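# Load nuts onto scale until needle nearest red mark

## Task

Move steel nuts from the tray onto the scale's dish, and stop adding them at the number of nuts that brings the needle closest to the red mark. The dish may hold only these nuts, and each one, once released, must rest on nothing but the dish or other nuts. At the end the scale and all nuts must be motionless, nothing may count as placed if only the robot is holding it there, and anything the robot is touching at the end must not settle by more than roughly a fingernail's width after it lets go.

## Robot and tools

ROBOT. A single seven-joint xArm7 with a two-finger parallel gripper; every motion command is one row for this one arm. Joint ranges in rad, base outward: waist -6.283..6.283, shoulder -2.059..2.094, upper arm roll -6.283..6.283, elbow -0.192..3.927, forearm roll -6.283..6.283, wrist pitch -1.693..3.142, wrist roll -6.283..6.283. Load limits in N m: waist 44.5, shoulder 44.5, upper arm roll 26.7, elbow 26.7, forearm roll 26.7, wrist pitch 17.8, wrist roll 17.8 (a carried object adds to these). The elbow cannot fully straighten.

FRAMES. Scene frame: origin on the table surface straight below the arm base, +z up, +y to the left when facing along +x. The base may sit tilted. Gripper frame: fingers extend along its +z, and close and open along its y. end_effector_position is the pinch point, about 2 cm short of the fingertips; closing pushes the tips roughly 10 mm further along +z. Reported hand position can be somewhat wrong, worse when reaching far.

ROW FORMAT (shared by execute_actions and move): seven plain numbers, each in [-1, 1]: dx, dy, dz, rx, ry, rz, opening. The first six are an offset, not a pose: they give the gripper's target relative to the gripper pose printed in the latest result that shows it (before any such result exists in the current scene, and for the second or later call inside one reply, relative to where the gripper is when that action begins). The offset is expressed in the gripper's own axes. Scale: 1.0 equals 0.6 m for dx, dy, dz and 180 degrees for rotation; rx, ry, rz form one rotation vector. Every row in an action uses the same reference, not the previous row. An all-zero offset is not a pause; it pulls the gripper back to that reference. opening is absolute: +1 fully open (0.084 m), -1 closed.

execute_actions(actions, pictures). actions is a list holding zero or one item. Empty list: no command, just the current state (with pictures). Action item: {"rows": 1 to 15 rows, "steps": up to 15, default 15}; each step lasts 1/30 s, one row per step, the final row repeated if steps outnumber rows; an action needs at least 3 steps. Wait item: {"steps": up to 300}, counted from the previous result, so your reply time uses part of it. pictures (boolean) asks for camera images; otherwise they come only with an empty list. A refused call does nothing.

move(target, speed). target: one seven-number row as above, an offset in gripper axes from the same reference. speed: path top speed in m/s, 0.002 to 0.5, default 0.25; rotation capped at twice that in rad/s. The gripper follows a straight path lasting 0.5 to 10 s (longer paths are cut off at 10 s) and rotates the short way. It does not avoid obstacles, lags, can drift and can exceed speed, mostly near full reach. Opening is sent when the move starts. The path begins once the arm is still (or after 3 s). Result includes pictures and a move: line: done (settled near target), off_target, moving, held or fault, plus limits (paced = command was clipped; held = a check blocked some steps, after which the arm may surge) and distance from target.

wait(seconds): 0 to 10 s, sends nothing new.
zoom_image(camera, region): camera one of cam_head_left, cam_head_right, cam_high, cam_low, cam_wrist (all 504x504); region [x0, y0, x1, y1] in pixels from the top-left, at most 504 by 504.
read_manual(section): only "licences"; no motion.
finished_scene(scene): ends the current scene (pass its number) and reports whether the goal was met; cannot be undone. Replying with no tool call also ends everything.

CONTROL DETAILS. Each step the commanded pose is clipped to within 70 mm and 16 degrees of the measured pose, then solved by damped inverse kinematics, position taking priority over orientation. After an action the arm only continues to the last clipped pose, so check the printed pose and send the remainder. Joint targets move at most 3.14 rad/s, reached in 0.16 s, all joints arriving together. A result is captured 3 steps before an action finishes; those steps run while you are thinking, and the next action waits for them. A Hand target line appears only when no steps are pending.

RESULT LINES. State: end_effector_position (m), end_effector_quat_wxyz, linear and angular velocities, in the scene frame. grip_measured: actual finger opening on the command scale. Joint positions in URDF order; joint torques are total drive output with per-unit offset, scale and noise, not pure contact. "pose unreachable" means the clearance check (which treats the base's mount as arm) altered or blocked the command; HELD flags the affected steps. TORQUE FAULT: a joint hit its load limit; the arm backs off, holds 10 s, and the rest of the call is dropped. MOTOR HOT appears from 65 °C; at 80 °C an OVER-TEMPERATURE FAULT brakes the arm until it cools. Holding loads heats motors.

GRIPPING. To keep hold, command an opening well under grip_measured; the larger the gap, the firmer the squeeze (about 24 N per pad maximum, for parts up to about 6 cm). Fast closing can squeeze harder. Returning the read grip_measured still grips lightly.

AVOID. Dropping or flinging nuts, knocking anything off the table, fast or deep contacts (speed and how far the target lies past contact both raise force), pressing on the dish or leaving the gripper touching a nut or the scale at the end, and stray nuts off the dish. Loose objects may occasionally get a brief outside push. Release gently, retreat, let things settle and check the needle against the red mark with zoom_image before deciding to add another nut.

Each tool is called after "Request:" by a JSON object that holds its "op" and its "data", one argument or row to a line.

## Session

Request:
{"op": "execute_actions", "data": {
  "actions": []
}}

Scene clock: 0.00 s of 7600.00 s.
end_effector_position=(+0.6278, +0.2166, +0.3314) grip_measured=+1.00 end_effector_quat_wxyz=(+0.427, +0.807, +0.073, +0.402) end_effector_velocity=(+0.000, -0.001, +0.001) end_effector_angular_velocity=(-0.001, -0.000, -0.002)
Joint positions: [ 0.618  0.556  0.018  1.51  -1.414  1.233  1.225  0.084]
Joint velocities: [-0.    -0.001 -0.001 -0.     0.001  0.001 -0.    -0.   ]
Joint torques (N m, as the arm reports them, + toward a larger angle): no reading
Hand target: +0.628, +0.217, +0.331; +0.427, +0.807, +0.073, +0.402

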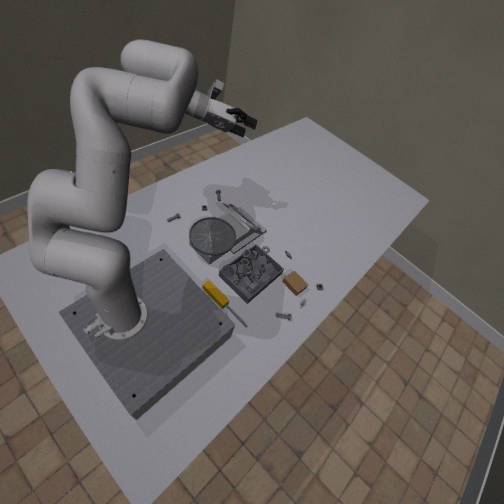

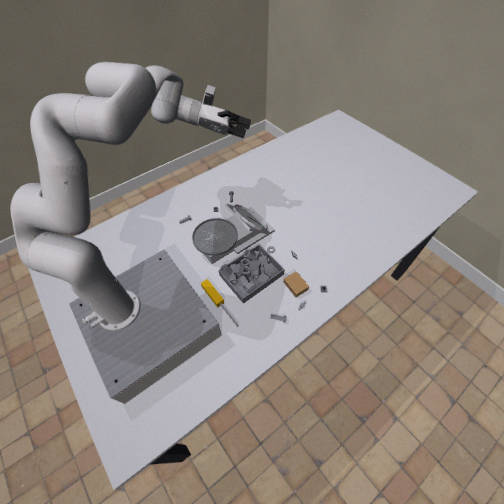

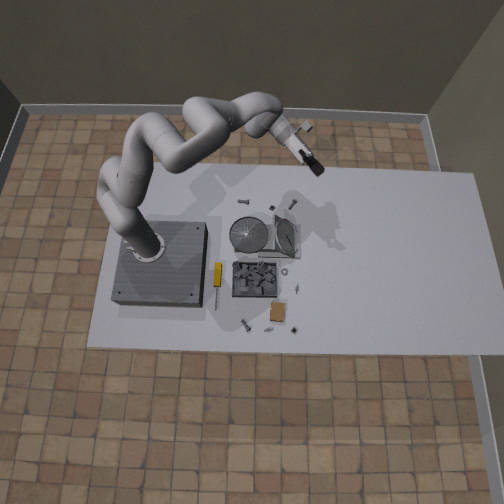

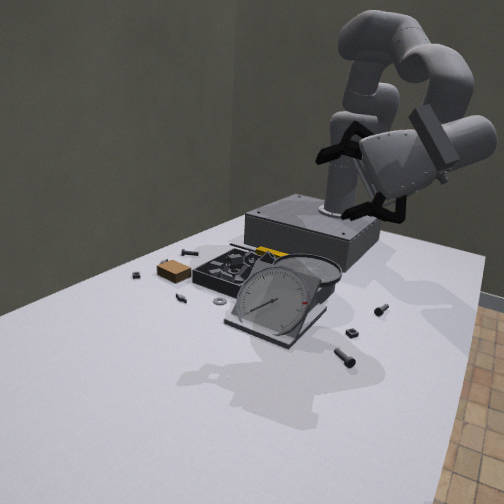

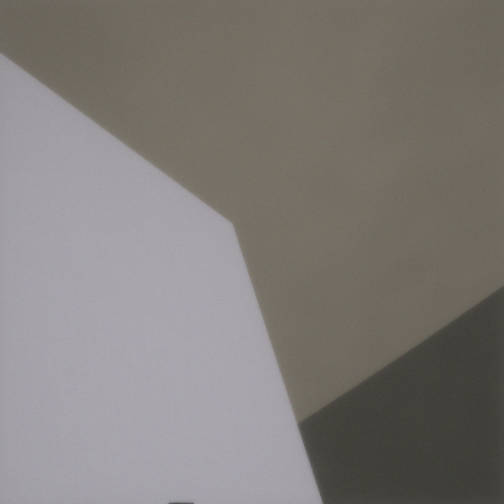

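Request:
{"op": "move", "data": {
  "target": [0,0,0,0.428,0.013,-0.380,-0.05],
  "speed": 0.4
}}

Request:
{"op": "zoom_image", "data": {
  "camera": "cam_low",
  "region": [220,240,350,350]
}}

Scene clock: 3.13 s of 7600.00 s.
end_effector_position=(+0.6280, +0.2159, +0.3320) grip_measured=-0.06 end_effector_quat_wxyz=(+0.003, +0.708, +0.706, +0.000) end_effector_velocity=(+0.001, -0.001, +0.000) end_effector_angular_velocity=(-0.004, +0.014, -0.000)
Joint positions: [ 0.092  0.797  0.446  2.24  -0.311  1.496 -1.114  0.041]
Joint velocities: [ 0.012  0.026 -0.005  0.051 -0.002  0.037 -0.007 -0.   ]
Joint torques (N m, as the arm reports them, + toward a larger angle): [  0.55 -44.     5.88  14.27   0.78  -3.17  -0.66]
Hand target: +0.628, +0.216, +0.332; +0.003, +0.708, +0.706, -0.000
Off the commanded pose: 0.001 m, 0 deg.
Kept back: nothing.
move: done

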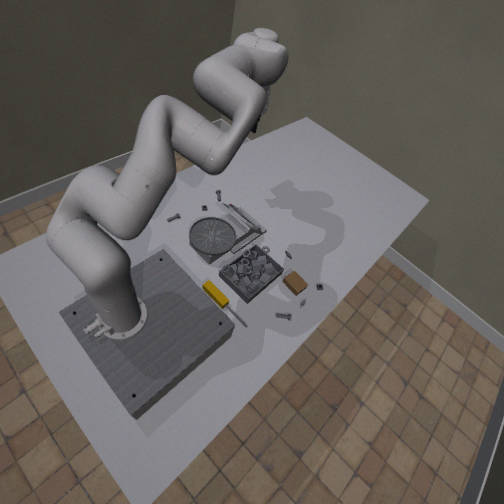

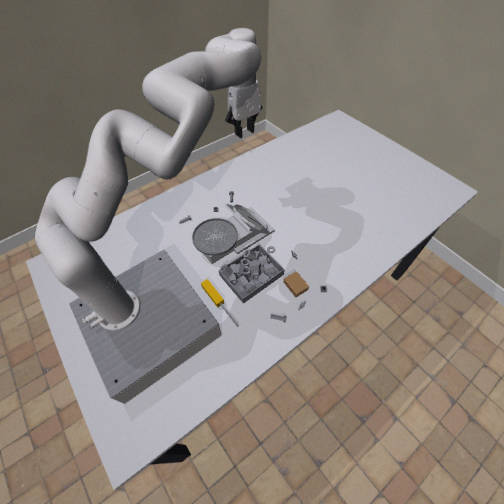

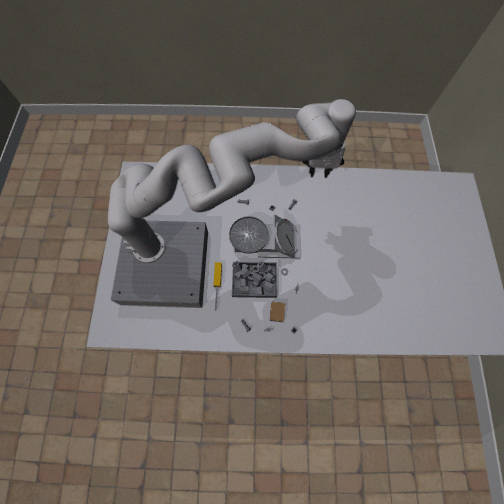

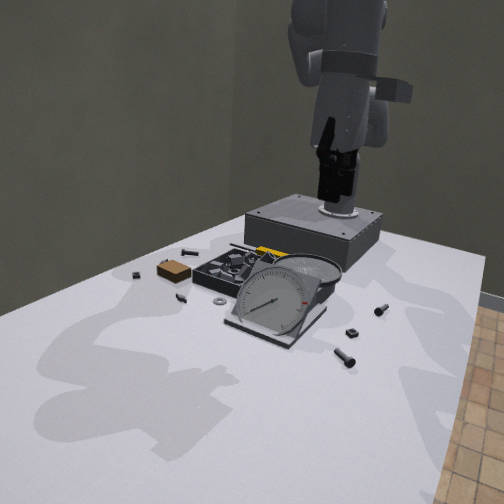

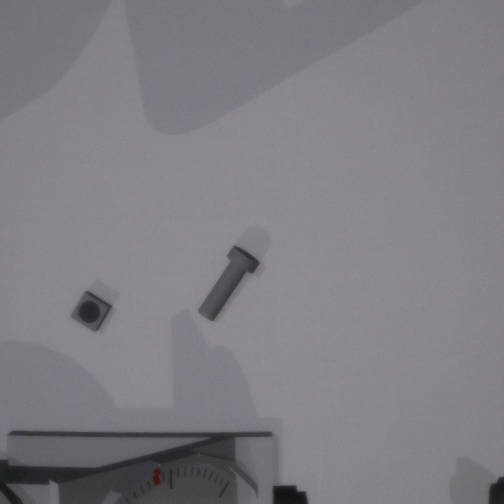

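Region (220, 240, 350, 350) of cam_low's 504x504 image, scaled by 3.877, with more detail than that image has; it fills the top 426 rows of this view, and the rest is white.

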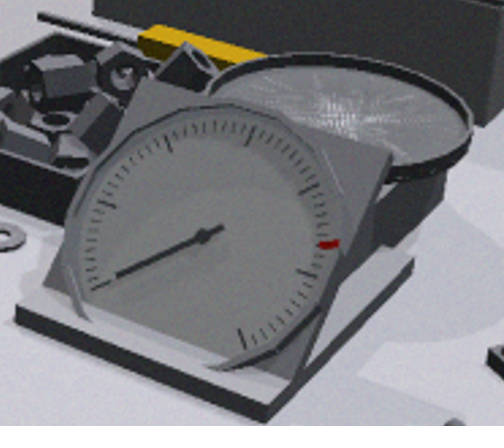

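Request:
{"op": "move", "data": {
  "target": [-0.593,-0.38,0.11,0,0,0,-0.05],
  "speed": 0.3
}}

Scene clock: 5.27 s of 7600.00 s.
end_effector_position=(+0.4013, -0.1399, +0.2682) grip_measured=-0.06 end_effector_quat_wxyz=(+0.005, +0.707, +0.707, -0.002) end_effector_velocity=(-0.003, -0.005, -0.001) end_effector_angular_velocity=(+0.002, -0.001, -0.005)
Joint positions: [-0.592 -0.083  0.235  0.851  0.021  0.931 -1.925  0.041]
Joint velocities: [-0.007 -0.002 -0.009 -0.007  0.003 -0.004 -0.012 -0.   ]
Joint torques (N m, as the arm reports them, + toward a larger angle): [  0.81 -21.66  -0.14  14.1    0.7   -2.9   -0.86]
Hand target: +0.401, -0.141, +0.268; +0.005, +0.708, +0.707, -0.002
Off the commanded pose: 0.003 m, 0 deg.
Kept back: nothing.
move: done

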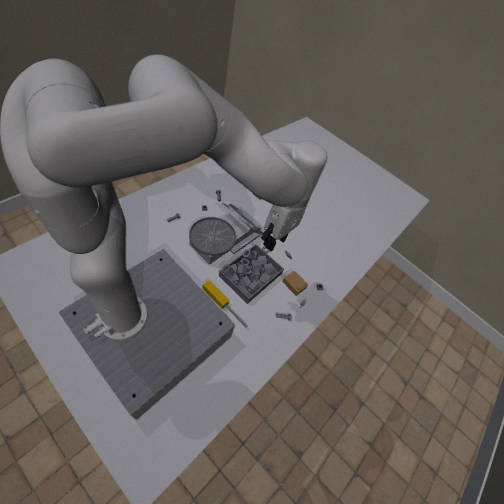

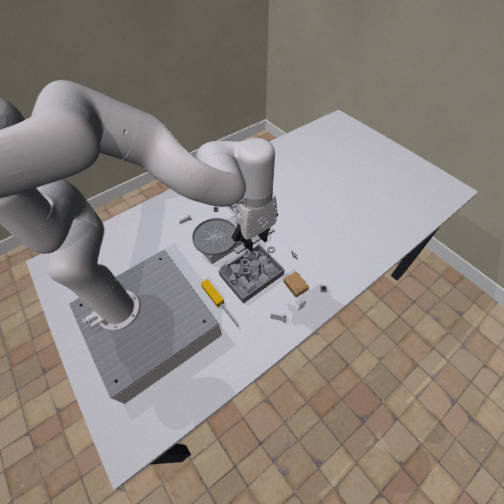

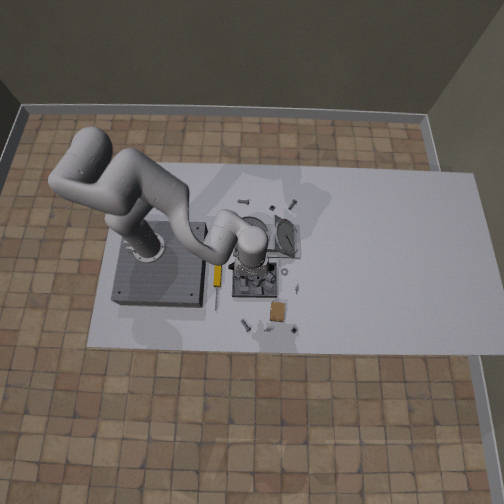

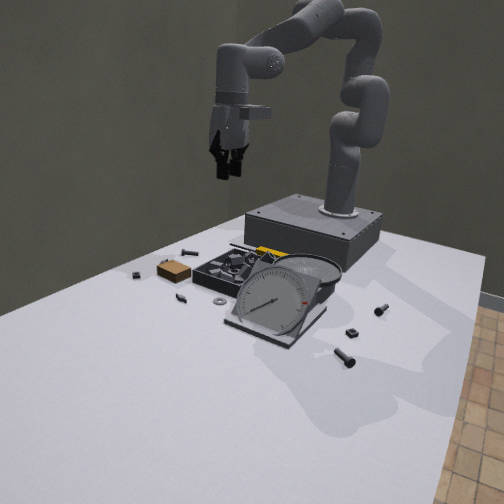

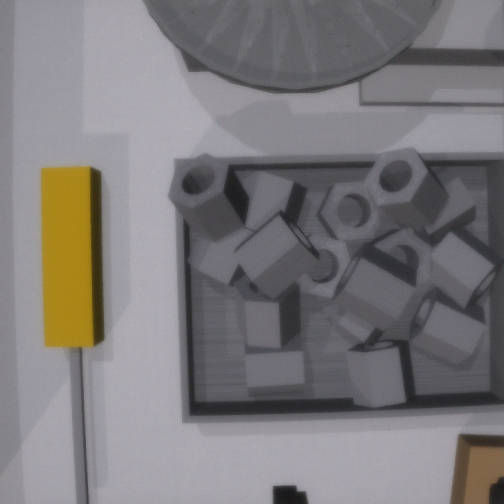

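Request:
{"op": "move", "data": {
  "target": [0,0.063,0.3,0,0,0,0.15],
  "speed": 0.2
}}

Request:
{"op": "move", "data": {
  "target": [0,0,0.085,0,0,0,0.15],
  "speed": 0.04
}}

Request:
{"op": "move", "data": {
  "target": [0,0,0,0,0,0,-0.6]
}}

Scene clock: 6.93 s of 7600.00 s.
end_effector_position=(+0.4398, -0.1416, +0.0884) grip_measured=+0.14 end_effector_quat_wxyz=(+0.006, +0.707, +0.707, -0.001) end_effector_velocity=(-0.002, +0.001, -0.003) end_effector_angular_velocity=(+0.002, +0.006, +0.002)
Joint positions: [-0.541  0.42   0.199  0.87  -0.185  0.462 -1.747  0.05 ]
Joint velocities: [ 0.002  0.007 -0.001 -0.001 -0.002 -0.001  0.     0.   ]
Joint torques (N m, as the arm reports them, + toward a larger angle): [  0.32 -30.47   2.33  10.81   0.54  -2.89  -0.63]
Hand target: +0.440, -0.142, +0.088; +0.005, +0.707, +0.707, -0.001
Off the commanded pose: 0.000 m, 0 deg.
Kept back: nothing.
move: done

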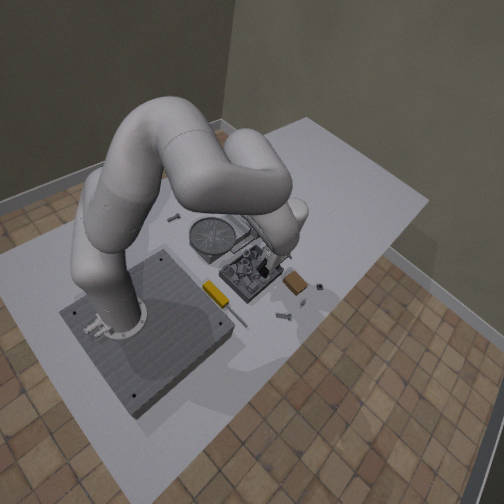

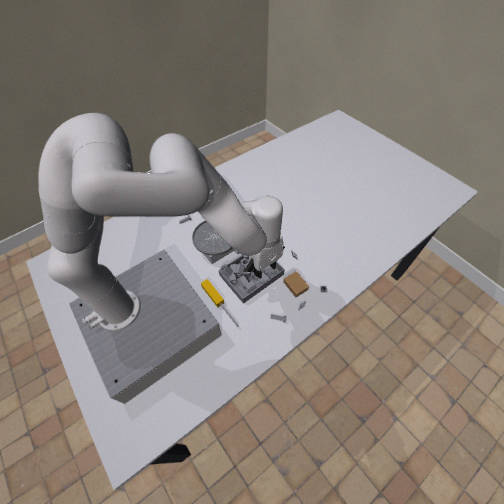

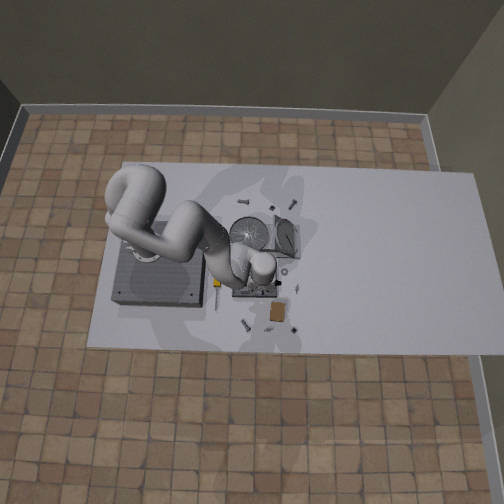

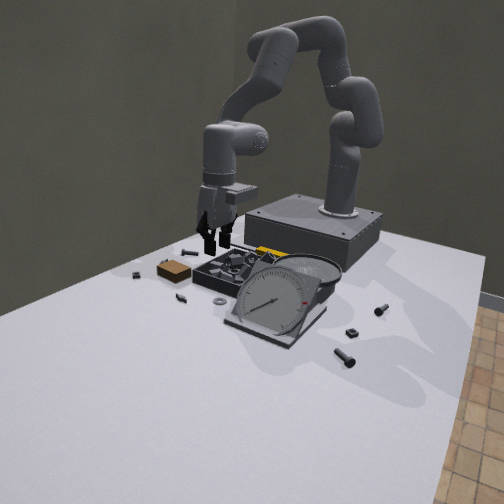

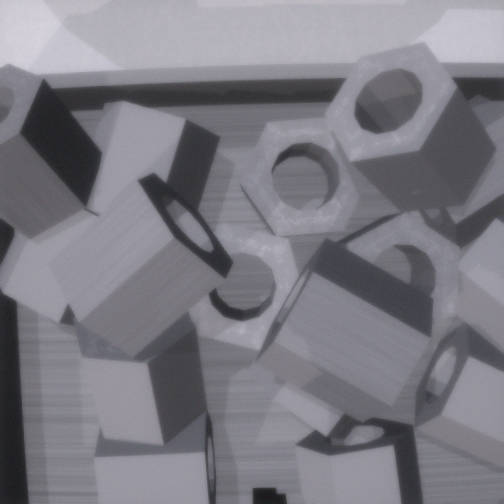

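Scene clock: 8.53 s of 7600.00 s.
end_effector_position=(+0.4408, -0.1420, +0.0381) grip_measured=+0.14 end_effector_quat_wxyz=(+0.006, +0.707, +0.707, -0.001) end_effector_velocity=(-0.000, -0.000, -0.001) end_effector_angular_velocity=(-0.000, +0.001, -0.000)
Joint positions: [-0.503  0.564  0.149  0.899 -0.24   0.345 -1.706  0.05 ]
Joint velocities: [-0.     0.003 -0.001  0.    -0.002 -0.002  0.001  0.   ]
Joint torques (N m, as the arm reports them, + toward a larger angle): [  0.16 -26.34   2.21   8.11   0.41  -2.24  -0.67]
Hand target: +0.440, -0.142, +0.037; +0.006, +0.707, +0.707, -0.001
Off the commanded pose: 0.001 m, 0 deg.
Kept back: nothing.
move: done

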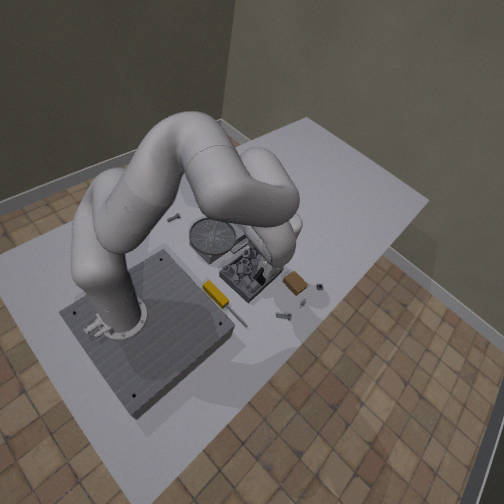

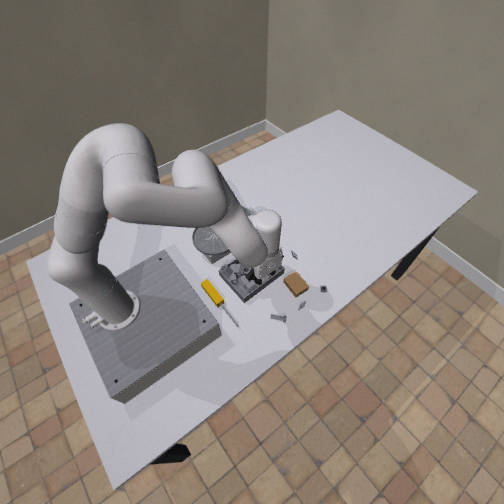

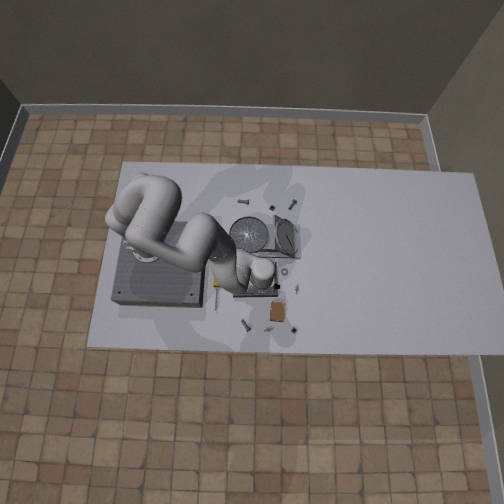

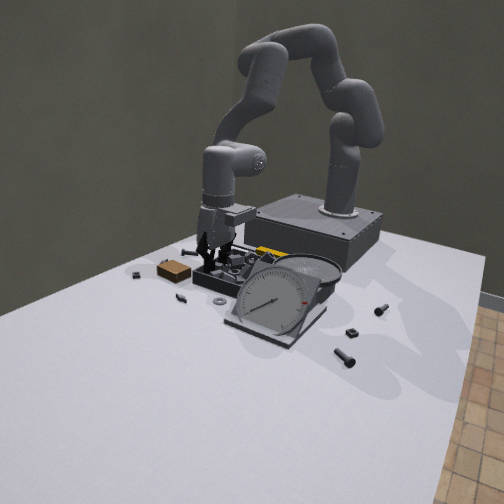

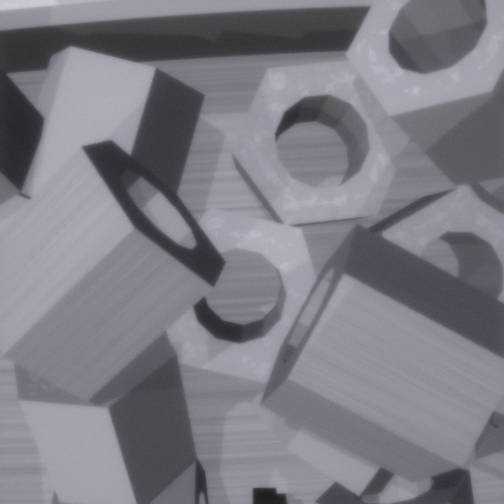

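Scene clock: 9.03 s of 7600.00 s.
end_effector_position=(+0.4402, -0.1418, +0.0376) grip_measured=-0.25 end_effector_quat_wxyz=(+0.006, +0.707, +0.707, -0.001) end_effector_velocity=(+0.001, +0.000, +0.001) end_effector_angular_velocity=(-0.001, -0.002, +0.002)
Joint positions: [-0.503  0.564  0.149  0.898 -0.24   0.345 -1.706  0.033]
Joint velocities: [-0.    -0.002  0.001 -0.    -0.001 -0.    -0.    -0.   ]
Joint torques (N m, as the arm reports them, + toward a larger angle): [  0.28 -32.24   2.54   9.54   0.59  -2.91  -0.53]
Hand target: +0.441, -0.142, +0.038; +0.006, +0.707, +0.707, -0.001
Off the commanded pose: 0.001 m, 0 deg.
Kept back: nothing.
move: done

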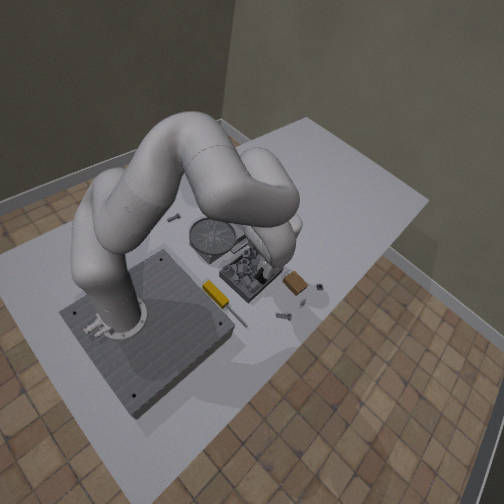

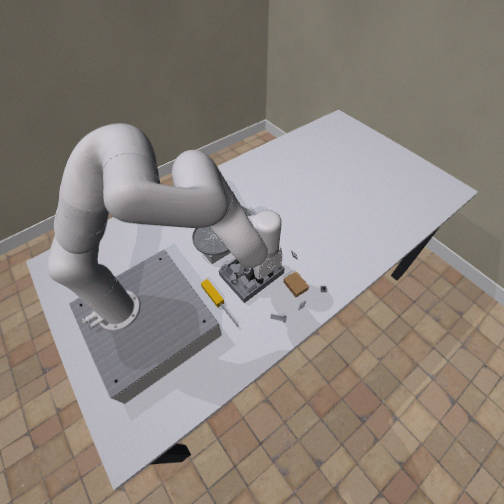

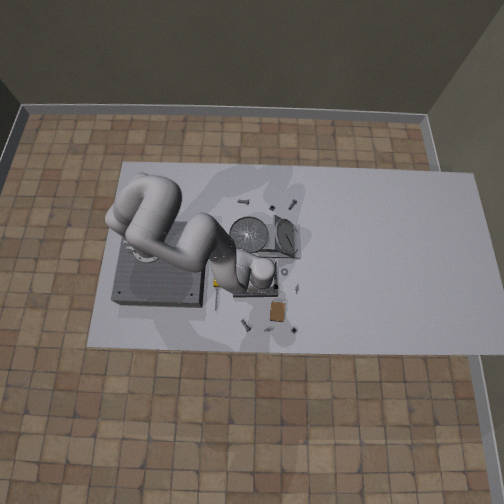

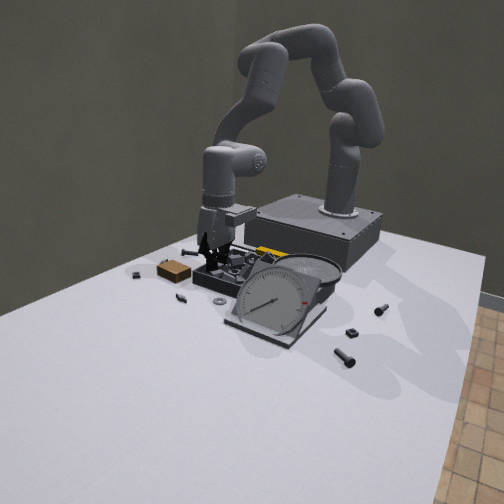

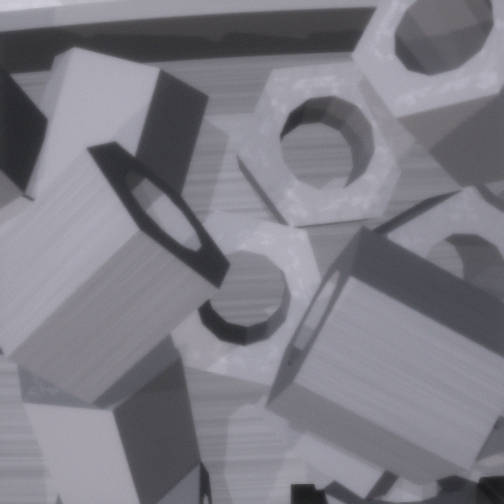

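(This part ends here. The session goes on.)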